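## Task

Use three of the four blocks to form "YES" on the mat. Each must rest entirely on the mat, the three touching or nearly so in one straight line, with the letters on their upper faces upright and reading left to right from the viewpoint of the robot's base. The leftover block must end up somewhere off the mat. The result only counts if it stays that way without the robot holding anything in place; release the blocks and pull the gripper away at the end.

## Robot and tools

Robot: one six-joint arm (a UR7e-type model, ur7e_grip50) carrying a two-finger parallel gripper with a 50 mm maximum opening. There is only one arm, so every motion argument is a single row, never a list of rows per arm.

Frames: all poses are in the scene frame. Its origin lies on the table top straight beneath the arm's base; +z is up, +x points away along the reach direction, and +y is to the left when facing along +x. "Left to right as seen from the base" therefore runs from +y toward -y. The gripper's own frame: fingers extend along its +z, and they open and close along its x. end_effector_position is the midpoint between the finger pads; the fingertips go 17.5 mm past it. A flat plate sticks out roughly 9 cm from the last joint toward the gripper's -y, so mind it near blocks and the table.

The row (10 plain numbers, in this order): x, y, z in metres, then qw, qx, qy, qz (quaternion, w first), then position, force_limit, speed. The first seven are an absolute target pose for the gripper in the scene frame, not an offset. Resend the desired quaternion in every row, because the reported one may have drifted. position: +1 fully open (50 mm), about -0.65 pads touch, -1 means close until something blocks the fingers. force_limit in [-1, 1]: roughly 20 N per pad at -1, 102 N at 0, 185 N at +1 (actual grip can exceed this by up to about 17%). speed in [-1, 1]: pad gap changes at 20 mm/s at -1, 85 at 0, 150 at +1. A target more than 0.6 m from the last reported position along any gripper axis is refused. Each control step the commanded pose is limited to 100 mm and 16 degrees away from where the gripper actually is, so long motions need several actions.

Tools:
- execute_actions: {"actions": []} just reports the state (with pictures). {"actions": [{"rows": [[10 numbers], ...], "steps": n}]} plays 1 to 15 rows, one per control step of 1/30 s; steps is 4 to 15 (default 15), and the final row repeats if rows run out. {"actions": [{"steps": n}]} is a wait of up to 300 steps counted from the previous result. Optional "pictures": true adds camera images. The last 4 steps of an action run after the result is returned.
- move: target is one 10-number row (absolute pose plus finger settings, the finger part applied at once). The gripper follows a straight path lasting 0.5 to 10 s. speed in m/s, 0.002 to 0.5 (default 0.25); rotation rate is capped at twice that in rad/s. stop_force, optional, in N from 9 to 40: the path halts when the wrist sensor senses that much extra resistance along the direction of travel, then backs off 2 steps. Use it only with slow speeds, not when the move also rotates, and omit it when leaving a surface you are pressing on. The result adds a move: line: done (arrived), contact (stop_force triggered), off_target, moving, held (a check blocked the final step) or fault; limits=paced means the pose was clipped, limits=held means some steps were blocked on the way.
- wait: seconds from 0 to 10; nothing new is commanded.
- zoom_image: camera is cam_high, cam_low or cam_wrist; region is [x0, y0, x1, y1] in pixels, at most 504 by 504. Useful to read letters and their orientation.
- read_manual: only licence texts; does not move anything.
- finished_scene: scene number; ends and grades the current scene irreversibly.

Reading results: the state line gives gripper position, quaternion and velocities. object_status: 0 fingers moving, 1 stopped while opening, 2 stopped while closing (a real grasp), 3 reached commanded opening or pads closed (usually nothing held). After closing with -1, check for 2. position_measured converts to opening as (250 - value) x 0.202 mm. Wrist force and Wrist torque are in the gripper's axes, noisy by a few N with a fixed offset, saturating near 50 N; "no reading" is harmless. HELD marks steps not sent; "pose unreachable" means the clearance check altered the command. "Hand target" is where the controller is heading now. Joint ranges are listed; elbow is 0 to 3.142 and cannot straighten fully.

Cameras: cam_high and cam_low are 896x504, cam_wrist is a 616x616 fisheye.

Cautions: the arm is stiff; pressing even slightly beyond a firm surface can trigger a fault that freezes it for 10 s. Joint torque at its load limit (139 N m for base joints, 26 N m for wrist joints) or any outside force of 150 N also stops it. Approach surfaces slowly, ideally with stop_force. Holding loads heats motors; warnings start at 70 °C and brakes lock at 85 °C. Brief external tugs on held parts or pushes on loose blocks can occur, so verify placements visually. Never push or drop anything off the table. Set blocks down gently rather than releasing them from height, and open and retreat upward before finishing.

Each tool is called after "Request:" as name([rows], argument=value, ...), one row to a line, values as JSON.

## Session

Request:
execute_actions(actions=[])

Scene clock: 0.00 s of 7600.00 s.
end_effector_position=(+0.8459, +0.2575, +0.3749) position_measured=3 object_status=3 end_effector_quat_wxyz=(+0.729, -0.414, +0.498, -0.221) end_effector_velocity=(+0.000, -0.000, -0.000) end_effector_angular_velocity=(+0.000, +0.000, -0.001)
Joint positions: [-0.012 -0.383  1.272 -4.488 -1.289 -2.286]
Joint velocities: [-0.     0.001 -0.    -0.    -0.001  0.   ]
Motor temperatures (°C, as the motors report them): [27 26 25 40 31 31]
Wrist force (N, on the end effector, along its own x y z axes, offset not removed): no reading
Wrist torque (N m, same axes, about the end effector's origin, offset not removed): no reading
Hand target: +0.846, +0.258, +0.375; +0.729, -0.414, +0.498, -0.221

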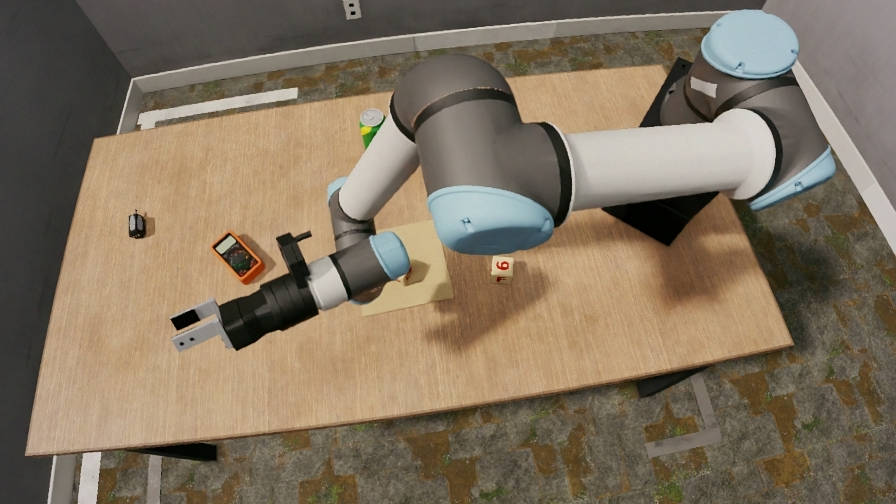

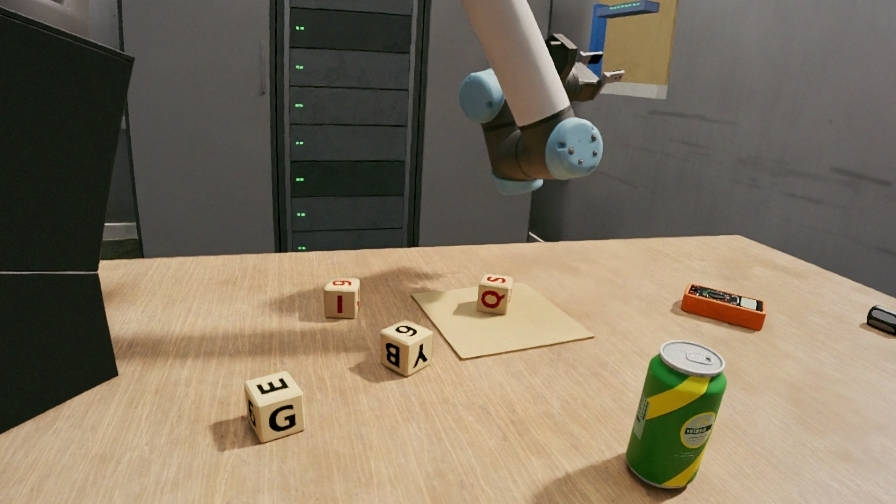

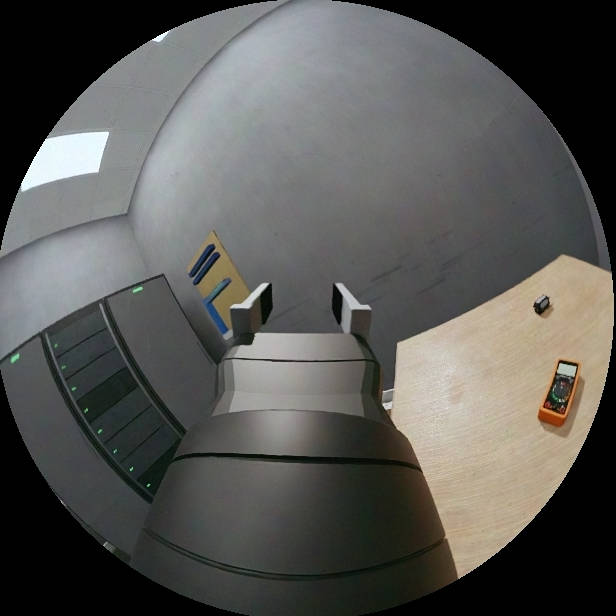

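Request:
move(target=[0.55,0.05,0.33,0,-0.7071,0.7071,0,1,0,0], speed=0.3)

Scene clock: 3.93 s of 7600.00 s.
end_effector_position=(+0.5498, +0.0498, +0.3299) position_measured=3 object_status=3 end_effector_quat_wxyz=(-0.000, +0.707, -0.707, +0.000) end_effector_velocity=(-0.001, -0.001, -0.001) end_effector_angular_velocity=(-0.002, +0.007, -0.000)
Joint positions: [-0.385 -1.461  2.163 -2.401 -1.292 -3.45 ]
Joint velocities: [ 0.001  0.002 -0.003  0.007 -0.005 -0.   ]
Motor temperatures (°C, as the motors report them): [27 26 25 40 31 31]
Wrist force (N, on the end effector, along its own x y z axes, offset not removed): [-0.7 0.4 -1.9]
Wrist torque (N m, same axes, about the end effector's origin, offset not removed): [-0.08 0.23 0.16]
Hand target: +0.550, +0.050, +0.330; +0.000, +0.707, -0.707, -0.000
Off the commanded pose: 0.000 m, 0 deg.
Kept back: nothing.
move: done

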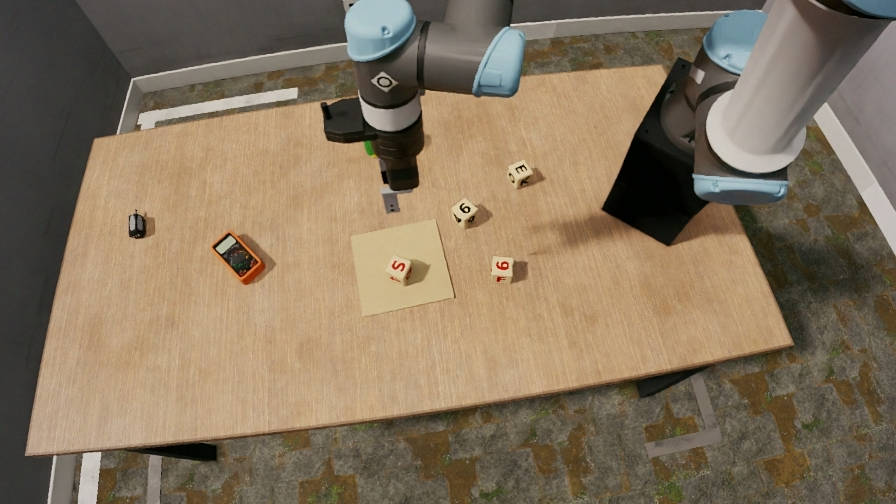

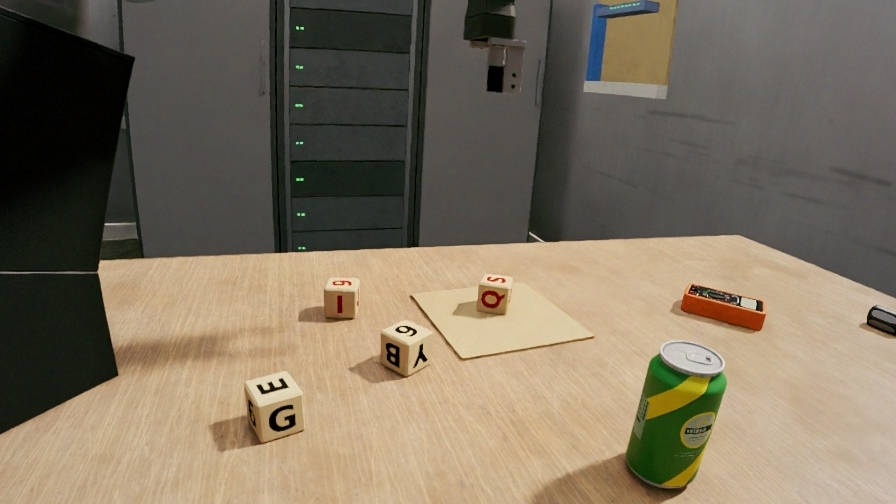

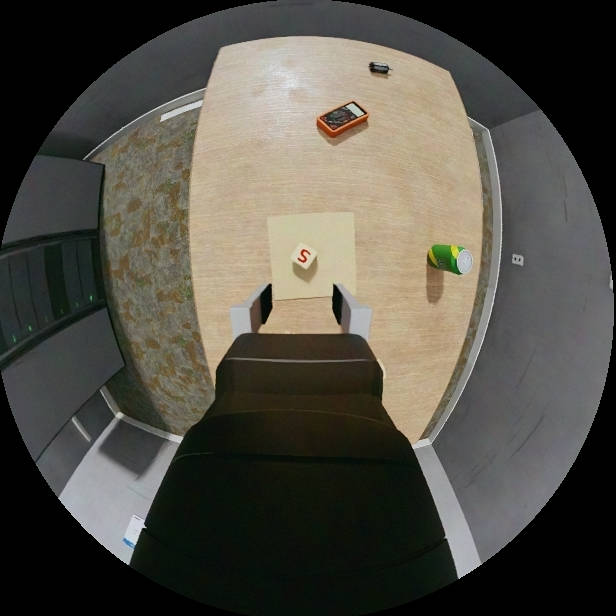

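Request:
move(target=[0.36,-0.03,0.25,0,-0.7071,0.7071,0,1,0,0], speed=0.3)

Request:
zoom_image(camera="cam_wrist", region=[180,80,440,340])

Scene clock: 5.50 s of 7600.00 s.
end_effector_position=(+0.3602, -0.0300, +0.2501) position_measured=3 object_status=3 end_effector_quat_wxyz=(-0.000, +0.707, -0.707, -0.000) end_effector_velocity=(-0.000, -0.001, -0.000) end_effector_angular_velocity=(+0.000, -0.003, +0.001)
Joint positions: [-0.748 -1.44   2.701 -2.849 -1.266 -3.828]
Joint velocities: [-0.005  0.004  0.003 -0.008  0.002 -0.005]
Motor temperatures (°C, as the motors report them): [27 26 25 40 31 31]
Wrist force (N, on the end effector, along its own x y z axes, offset not removed): [-0.9 0.7 -1.9]
Wrist torque (N m, same axes, about the end effector's origin, offset not removed): [-0.09 0.25 0.11]
Hand target: +0.360, -0.030, +0.250; -0.000, +0.707, -0.707, -0.000
Off the commanded pose: 0.000 m, 0 deg.
Kept back: nothing.
move: done

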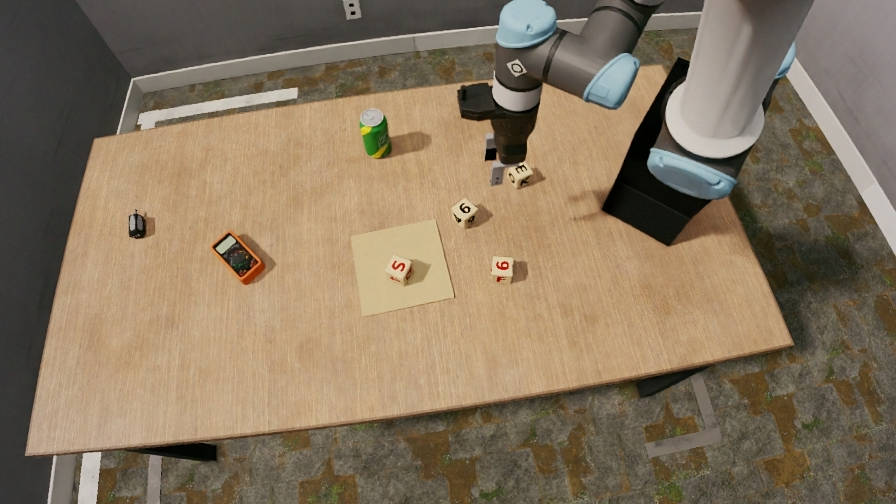

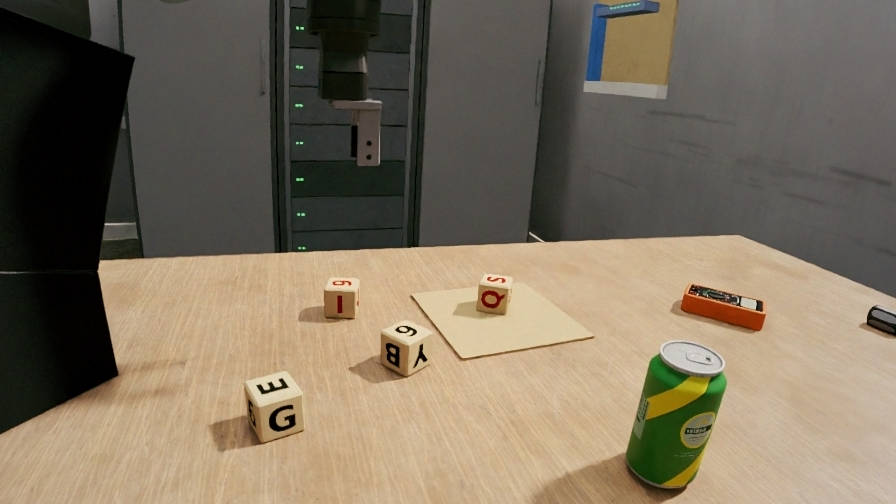

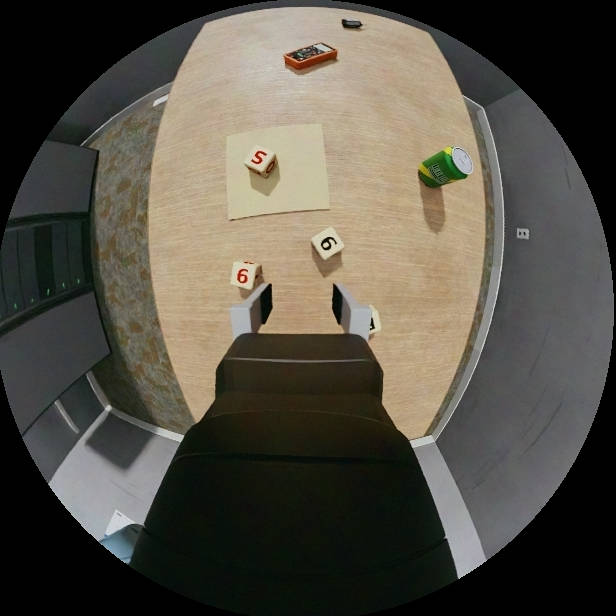

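Region (180, 80, 440, 340) of cam_wrist's 616x616 image, scaled by 1.938, with more detail than that image has.

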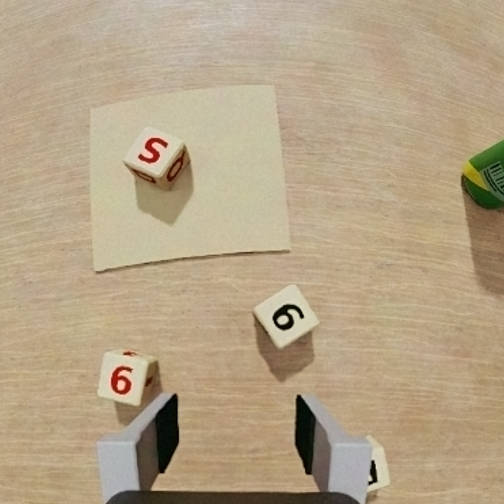

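Request:
move(target=[0.57,0.05,0.11,0,0.974,-0.225,0,1,0,0], speed=0.3)

Request:
zoom_image(camera="cam_wrist", region=[200,150,400,350])

Scene clock: 9.07 s of 7600.00 s.
end_effector_position=(+0.5698, +0.0501, +0.1102) position_measured=3 object_status=3 end_effector_quat_wxyz=(+0.000, +0.974, -0.225, +0.000) end_effector_velocity=(+0.002, +0.000, -0.001) end_effector_angular_velocity=(-0.000, -0.000, +0.005)
Joint positions: [-0.288 -0.858  2.037 -2.904 -1.306 -4.467]
Joint velocities: [ 0.001  0.003 -0.006  0.003 -0.001 -0.004]
Motor temperatures (°C, as the motors report them): [27 26 25 40 31 31]
Wrist force (N, on the end effector, along its own x y z axes, offset not removed): [0.1 1.4 -3.6]
Wrist torque (N m, same axes, about the end effector's origin, offset not removed): [0.01 0.15 0.02]
Hand target: +0.570, +0.050, +0.110; +0.000, +0.974, -0.225, +0.000
Off the commanded pose: 0.000 m, 0 deg.
Kept back: nothing.
move: done

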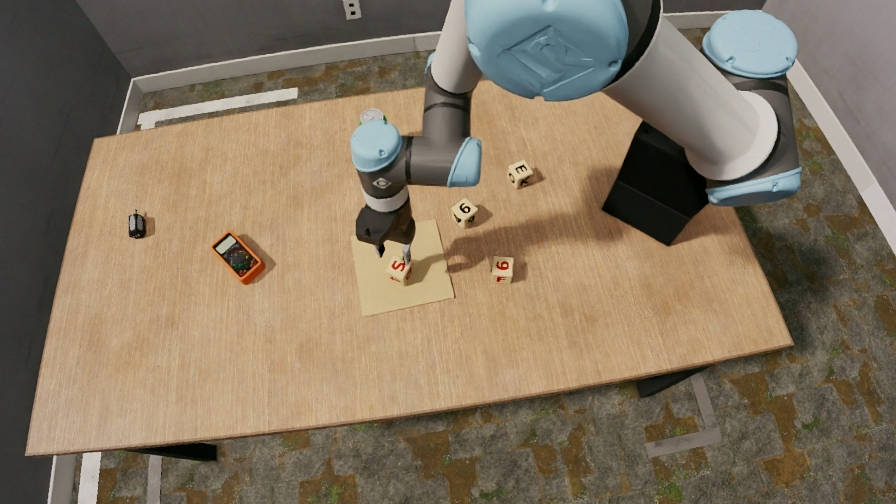

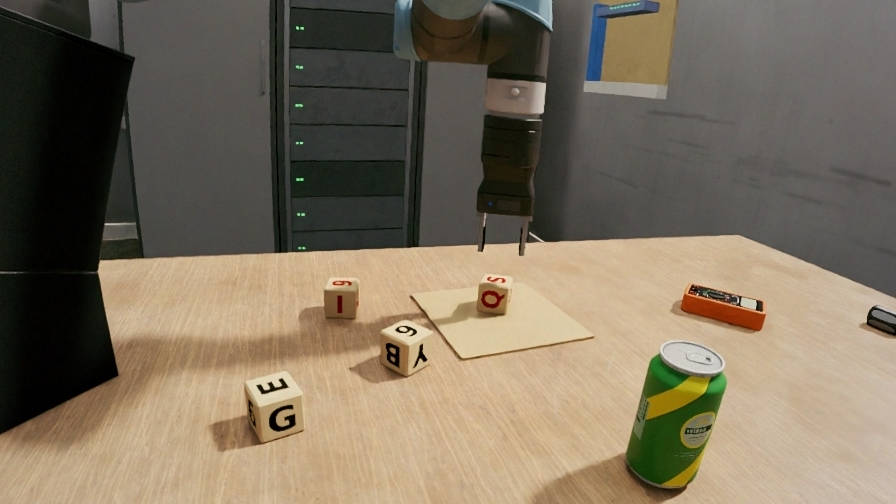

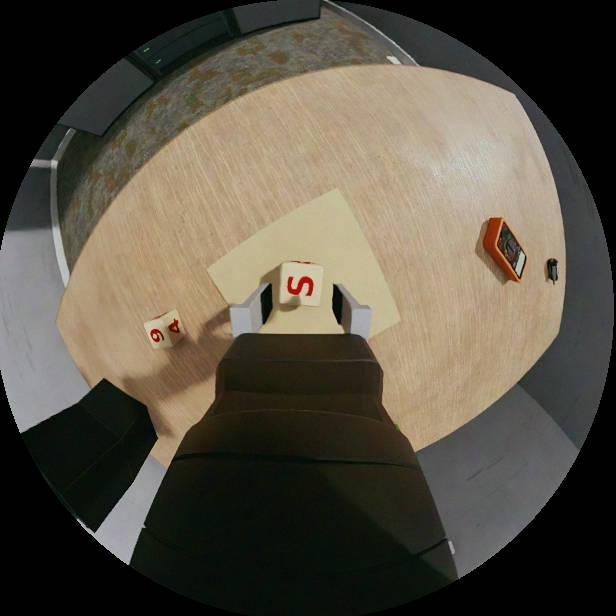

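Region (200, 150, 400, 350) of cam_wrist's 616x616 image, scaled by 2.520, with more detail than that image has.

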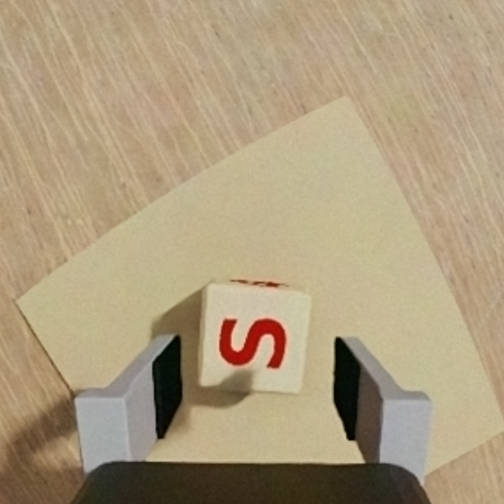

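Request:
move(target=[0.569,0.051,0.055,0,0.9636,-0.2672,0,1,0,0], speed=0.15)

Request:
zoom_image(camera="cam_wrist", region=[200,150,400,350])

Scene clock: 10.20 s of 7600.00 s.
end_effector_position=(+0.5690, +0.0510, +0.0551) position_measured=3 object_status=3 end_effector_quat_wxyz=(+0.000, +0.964, -0.267, +0.000) end_effector_velocity=(+0.001, -0.000, -0.001) end_effector_angular_velocity=(-0.001, -0.000, -0.001)
Joint positions: [-0.259 -0.719  1.986 -3.    -1.311 -4.35 ]
Joint velocities: [ 0.001  0.003 -0.003 -0.001 -0.001  0.002]
Motor temperatures (°C, as the motors report them): [27 26 25 40 31 31]
Wrist force (N, on the end effector, along its own x y z axes, offset not removed): [-2.3 0.4 -1.4]
Wrist torque (N m, same axes, about the end effector's origin, offset not removed): [-0.15 0.51 0.15]
Hand target: +0.569, +0.051, +0.055; +0.000, +0.964, -0.267, +0.000
Off the commanded pose: 0.000 m, 0 deg.
Kept back: nothing.
move: done

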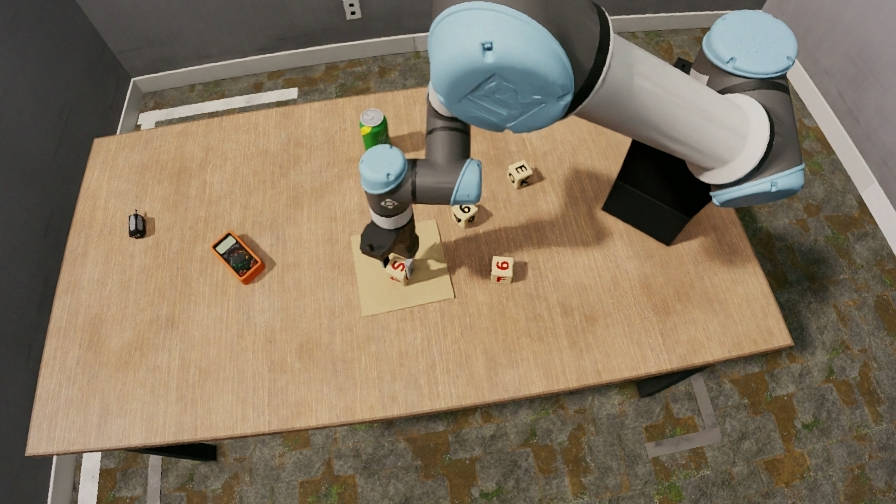

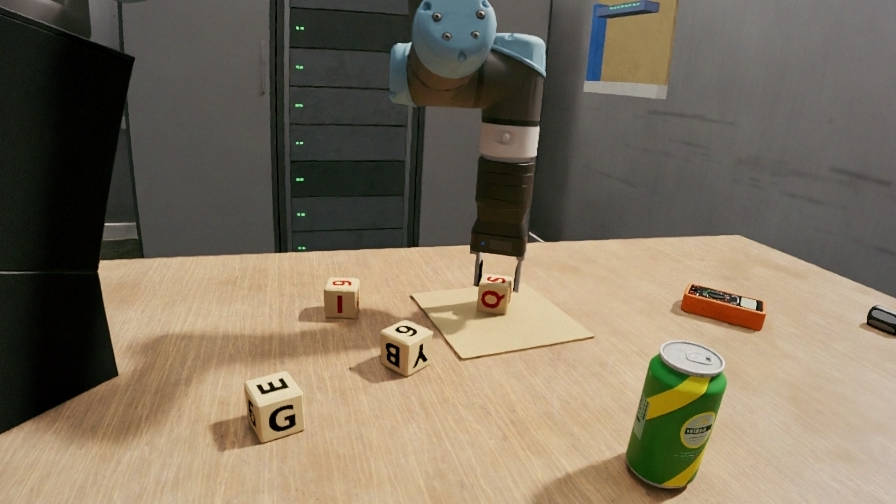

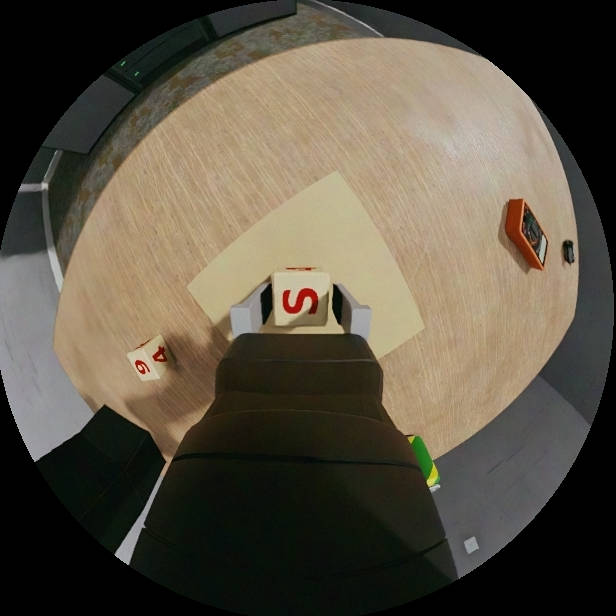

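Region (200, 150, 400, 350) of cam_wrist's 616x616 image, scaled by 2.520, with more detail than that image has.

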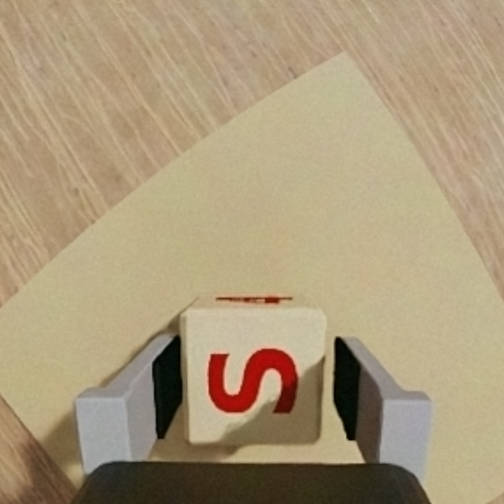

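Request:
move(target=[0.568,0.0515,0.026,0,0.9636,-0.2672,0,1,0,0], speed=0.1)

Request:
move(target=[0.568,0.0515,0.026,0,0.9636,-0.2672,0,-1,-0.5,0])

Request:
move(target=[0.568,0.04,0.04,0,0.9636,-0.2672,0,-1,-0.5,0], speed=0.1)

Request:
move(target=[0.565,-0.021,0.034,0,1,0,0,-1,-0.5,0], speed=0.2)

Request:
move(target=[0.565,-0.021,0.02,0,1,0,0,-1,-0.5,0], speed=0.01, stop_force=9)

Scene clock: 11.37 s of 7600.00 s.
end_effector_position=(+0.5680, +0.0515, +0.0261) position_measured=3 object_status=3 end_effector_quat_wxyz=(+0.000, +0.964, -0.267, +0.000) end_effector_velocity=(+0.001, +0.000, -0.001) end_effector_angular_velocity=(+0.000, -0.001, +0.000)
Joint positions: [-0.244 -0.646  1.951 -3.041 -1.313 -4.335]
Joint velocities: [ 0.001  0.003 -0.002 -0.002  0.001  0.001]
Motor temperatures (°C, as the motors report them): [27 26 25 40 31 31]
Wrist force (N, on the end effector, along its own x y z axes, offset not removed): [-0.6 2.0 -0.7]
Wrist torque (N m, same axes, about the end effector's origin, offset not removed): [0.15 0.29 0.19]
Hand target: +0.568, +0.052, +0.026; +0.000, +0.964, -0.267, +0.000
Off the commanded pose: 0.000 m, 0 deg.
Kept back: nothing.
move: done

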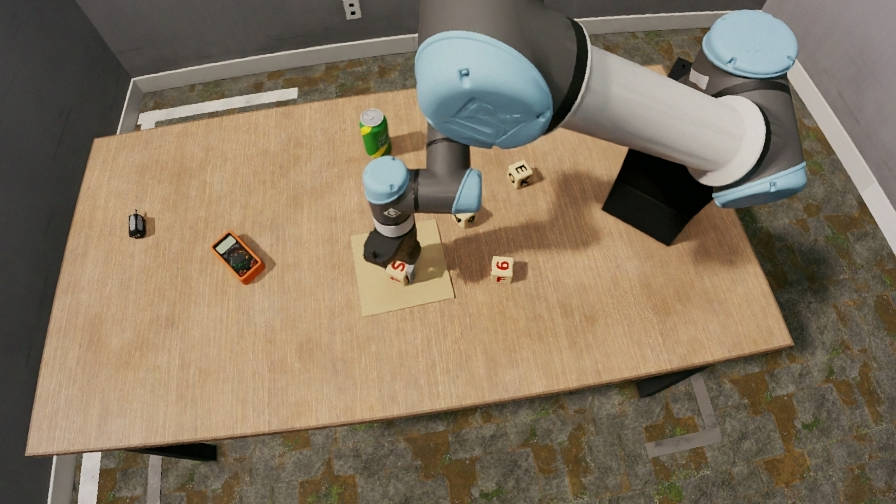

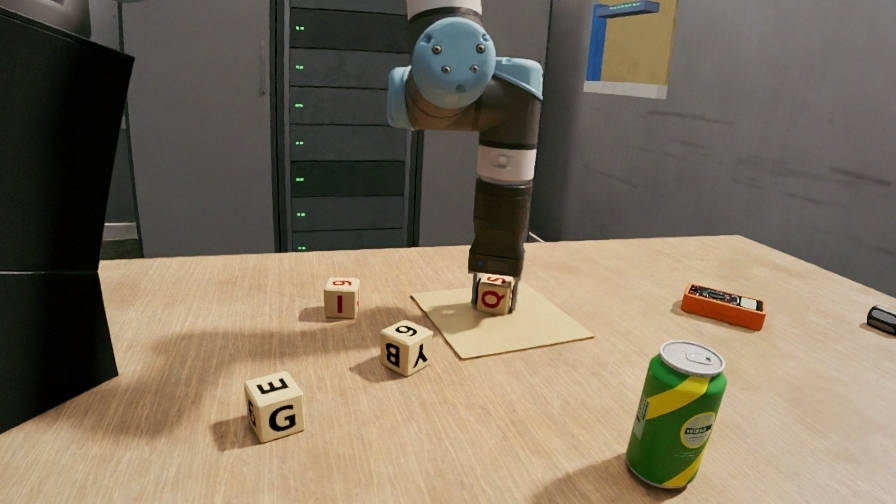

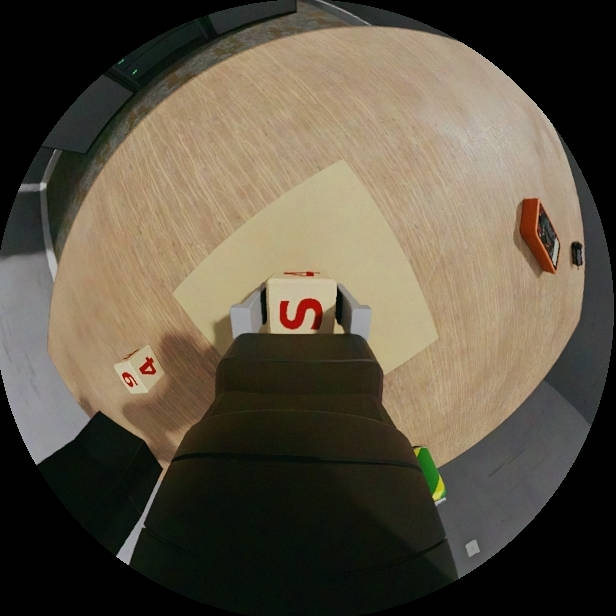

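Scene clock: 12.07 s of 7600.00 s.
end_effector_position=(+0.5680, +0.0515, +0.0260) position_measured=33 object_status=2 end_effector_quat_wxyz=(+0.000, +0.964, -0.267, +0.000) end_effector_velocity=(+0.001, +0.000, +0.000) end_effector_angular_velocity=(+0.000, -0.002, +0.001)
Joint positions: [-0.244 -0.646  1.951 -3.041 -1.313 -4.335]
Joint velocities: [ 0.    -0.    -0.001 -0.001  0.    -0.   ]
Motor temperatures (°C, as the motors report them): [27 26 25 40 31 31]
Wrist force (N, on the end effector, along its own x y z axes, offset not removed): [-3.1 5.0 -8.3]
Wrist torque (N m, same axes, about the end effector's origin, offset not removed): [0.56 0.30 0.13]
Hand target: +0.568, +0.052, +0.026; +0.000, +0.964, -0.267, -0.000
Off the commanded pose: 0.000 m, 0 deg.
Kept back: nothing.
move: done

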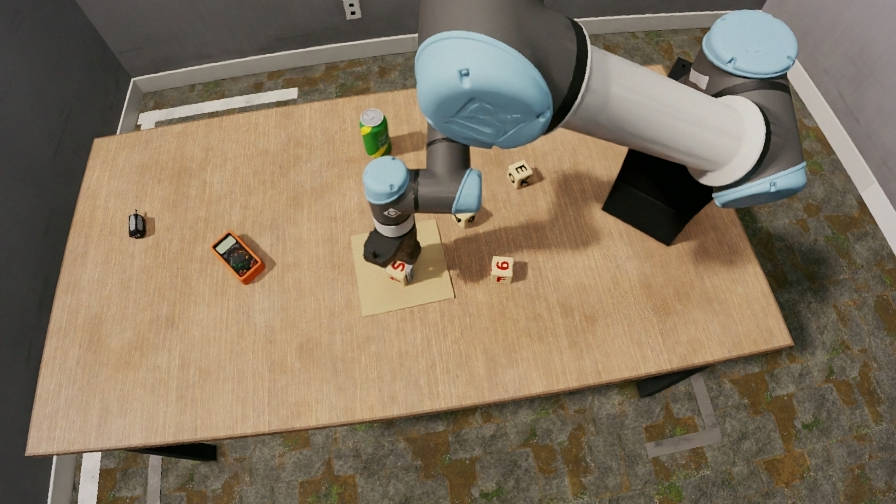

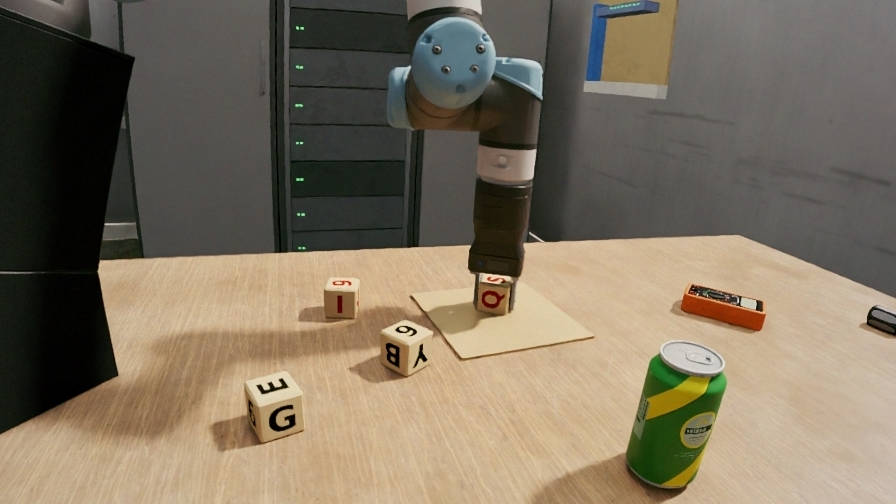

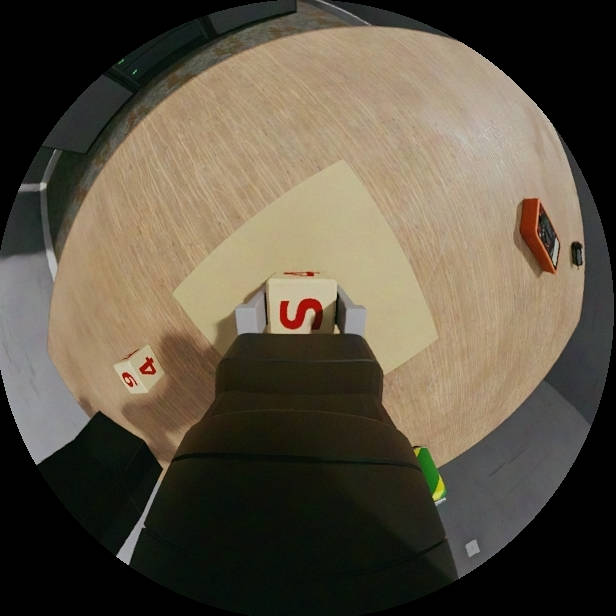

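Scene clock: 12.87 s of 7600.00 s.
end_effector_position=(+0.5680, +0.0401, +0.0399) position_measured=33 object_status=2 end_effector_quat_wxyz=(-0.000, +0.964, -0.267, -0.000) end_effector_velocity=(-0.001, -0.001, +0.000) end_effector_angular_velocity=(-0.000, +0.001, -0.001)
Joint positions: [-0.271 -0.676  1.969 -3.022 -1.309 -4.363]
Joint velocities: [-0.001 -0.001  0.002  0.001 -0.    -0.001]
Motor temperatures (°C, as the motors report them): [27 26 25 40 31 31]
Wrist force (N, on the end effector, along its own x y z axes, offset not removed): [-1.7 3.1 -1.4]
Wrist torque (N m, same axes, about the end effector's origin, offset not removed): [0.28 0.45 0.13]
Hand target: +0.568, +0.040, +0.040; -0.000, +0.964, -0.267, -0.000
Off the commanded pose: 0.000 m, 0 deg.
Kept back: nothing.
move: done

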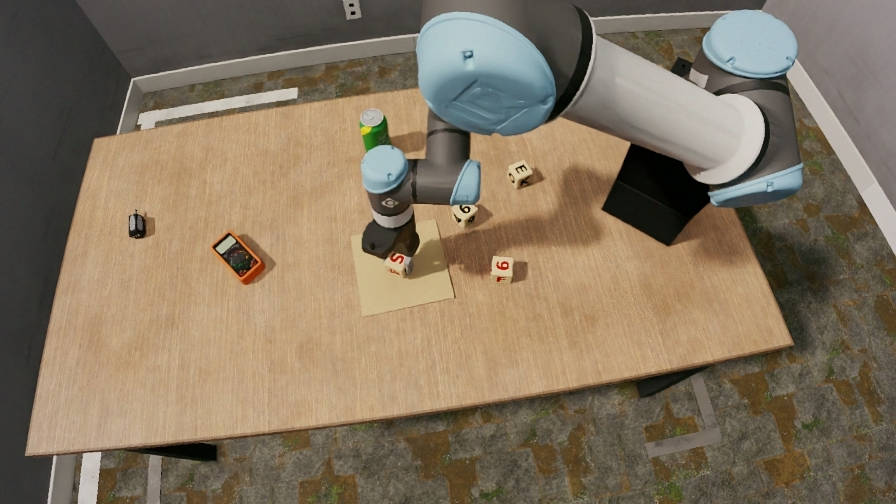

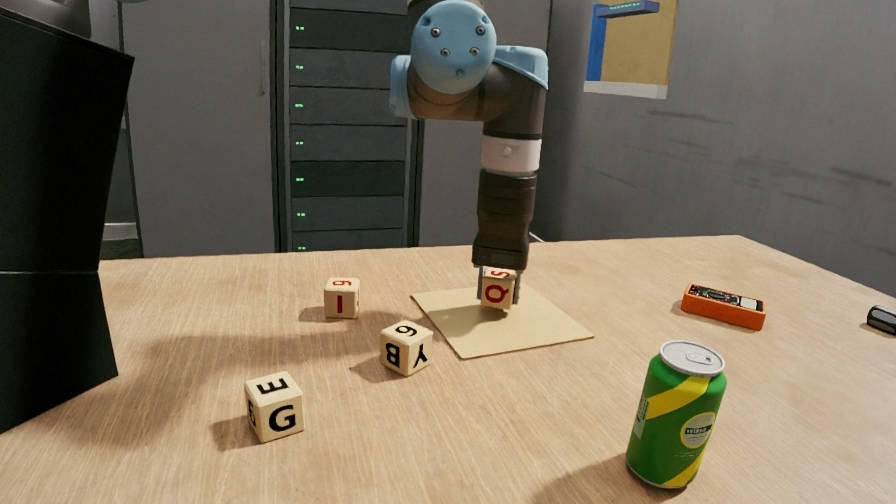

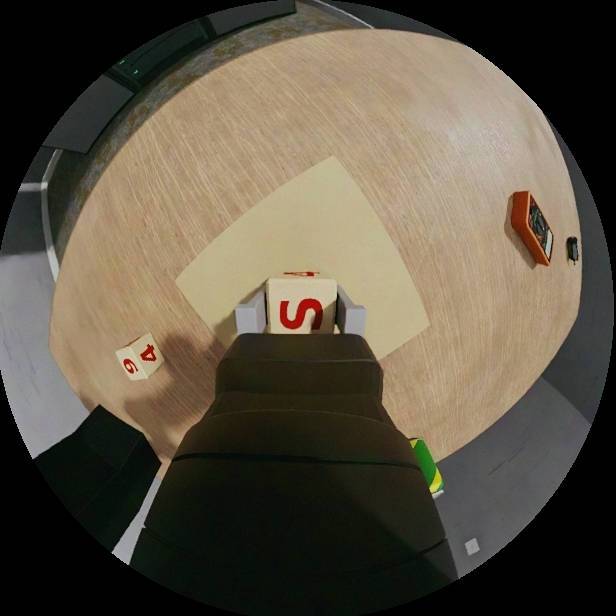

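Scene clock: 14.63 s of 7600.00 s.
end_effector_position=(+0.5651, -0.0209, +0.0340) position_measured=33 object_status=2 end_effector_quat_wxyz=(-0.000, +1.000, -0.000, +0.000) end_effector_velocity=(+0.000, -0.001, +0.000) end_effector_angular_velocity=(+0.000, +0.000, +0.007)
Joint positions: [-0.375 -0.63   1.917 -2.989 -1.294 -5.01 ]
Joint velocities: [-0.001 -0.    -0.001  0.002  0.001 -0.008]
Motor temperatures (°C, as the motors report them): [27 26 25 40 31 31]
Wrist force (N, on the end effector, along its own x y z axes, offset not removed): [-1.1 2.2 -1.7]
Wrist torque (N m, same axes, about the end effector's origin, offset not removed): [0.10 0.31 0.12]
Hand target: +0.565, -0.021, +0.034; -0.000, +1.000, -0.000, -0.000
Off the commanded pose: 0.000 m, 0 deg.
Kept back: nothing.
move: done

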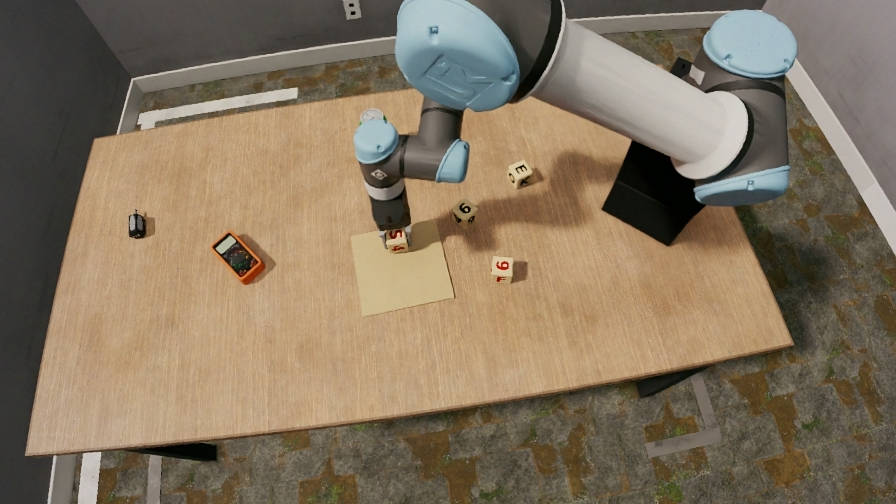

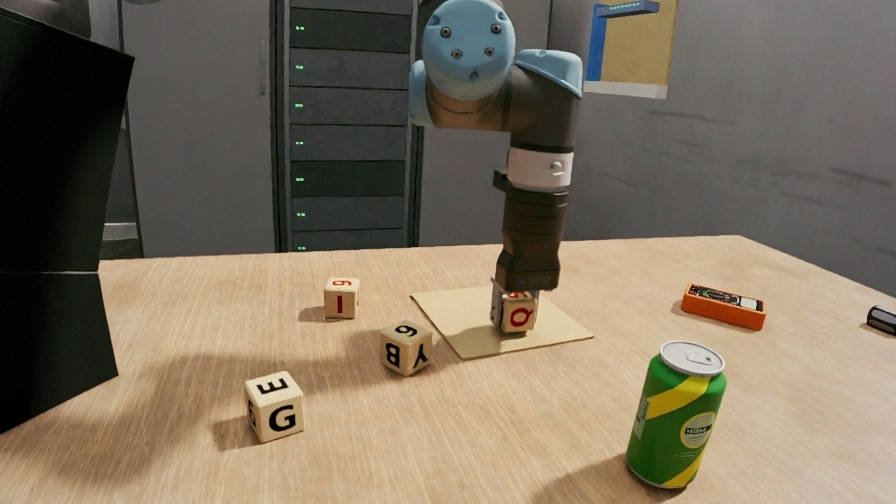

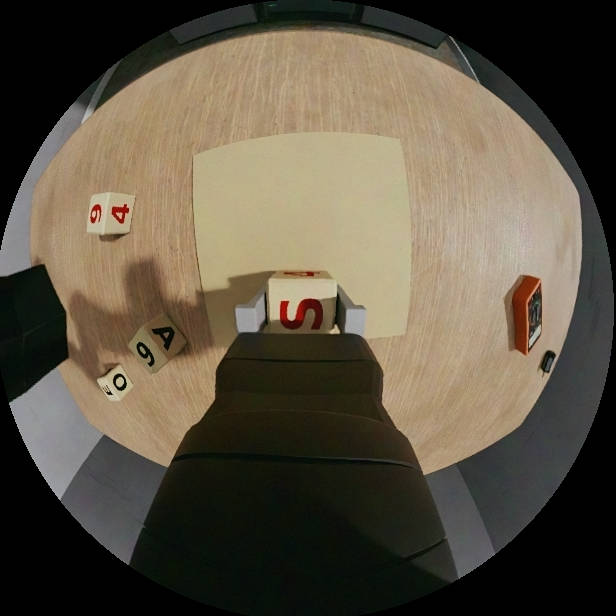

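Scene clock: 15.83 s of 7600.00 s.
end_effector_position=(+0.5653, -0.0209, +0.0258) position_measured=33 object_status=2 end_effector_quat_wxyz=(+0.000, +1.000, +0.000, +0.000) end_effector_velocity=(-0.001, +0.001, +0.001) end_effector_angular_velocity=(+0.003, +0.004, +0.002)
Joint positions: [-0.371 -0.609  1.906 -2.999 -1.294 -5.006]
Joint velocities: [-0.    -0.004  0.004  0.005  0.002 -0.003]
Motor temperatures (°C, as the motors report them): [27 26 25 40 31 31]
Wrist force (N, on the end effector, along its own x y z axes, offset not removed): [-6.8 1.1 -30.0]
Wrist torque (N m, same axes, about the end effector's origin, offset not removed): [-0.27 -0.07 0.13]
Hand target: +0.565, -0.021, +0.026; -0.000, +1.000, -0.000, +0.000
Off the commanded pose: 0.006 m, 0 deg.
Kept back: nothing.
move: contact

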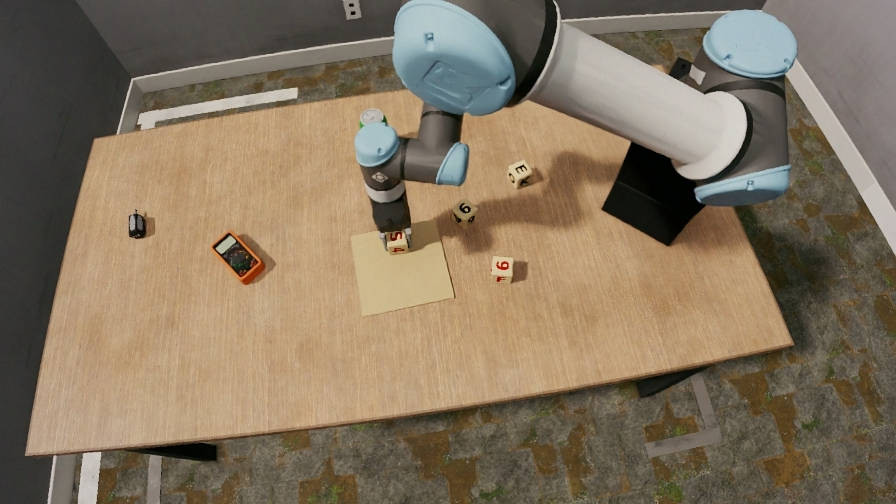

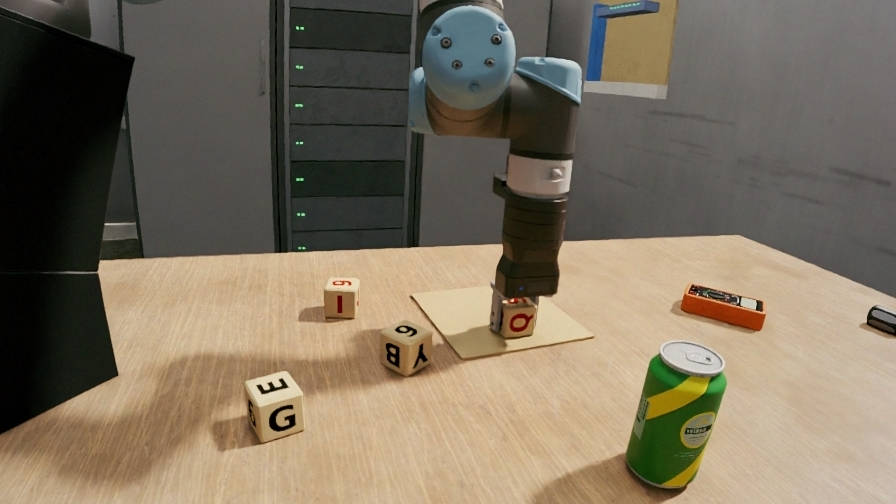

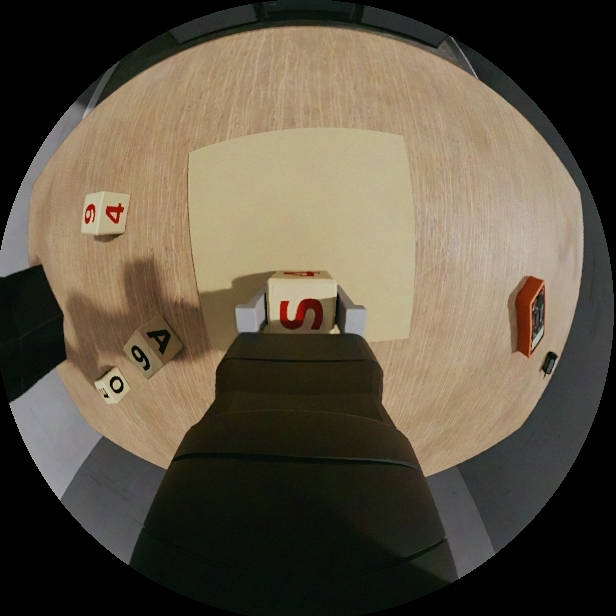

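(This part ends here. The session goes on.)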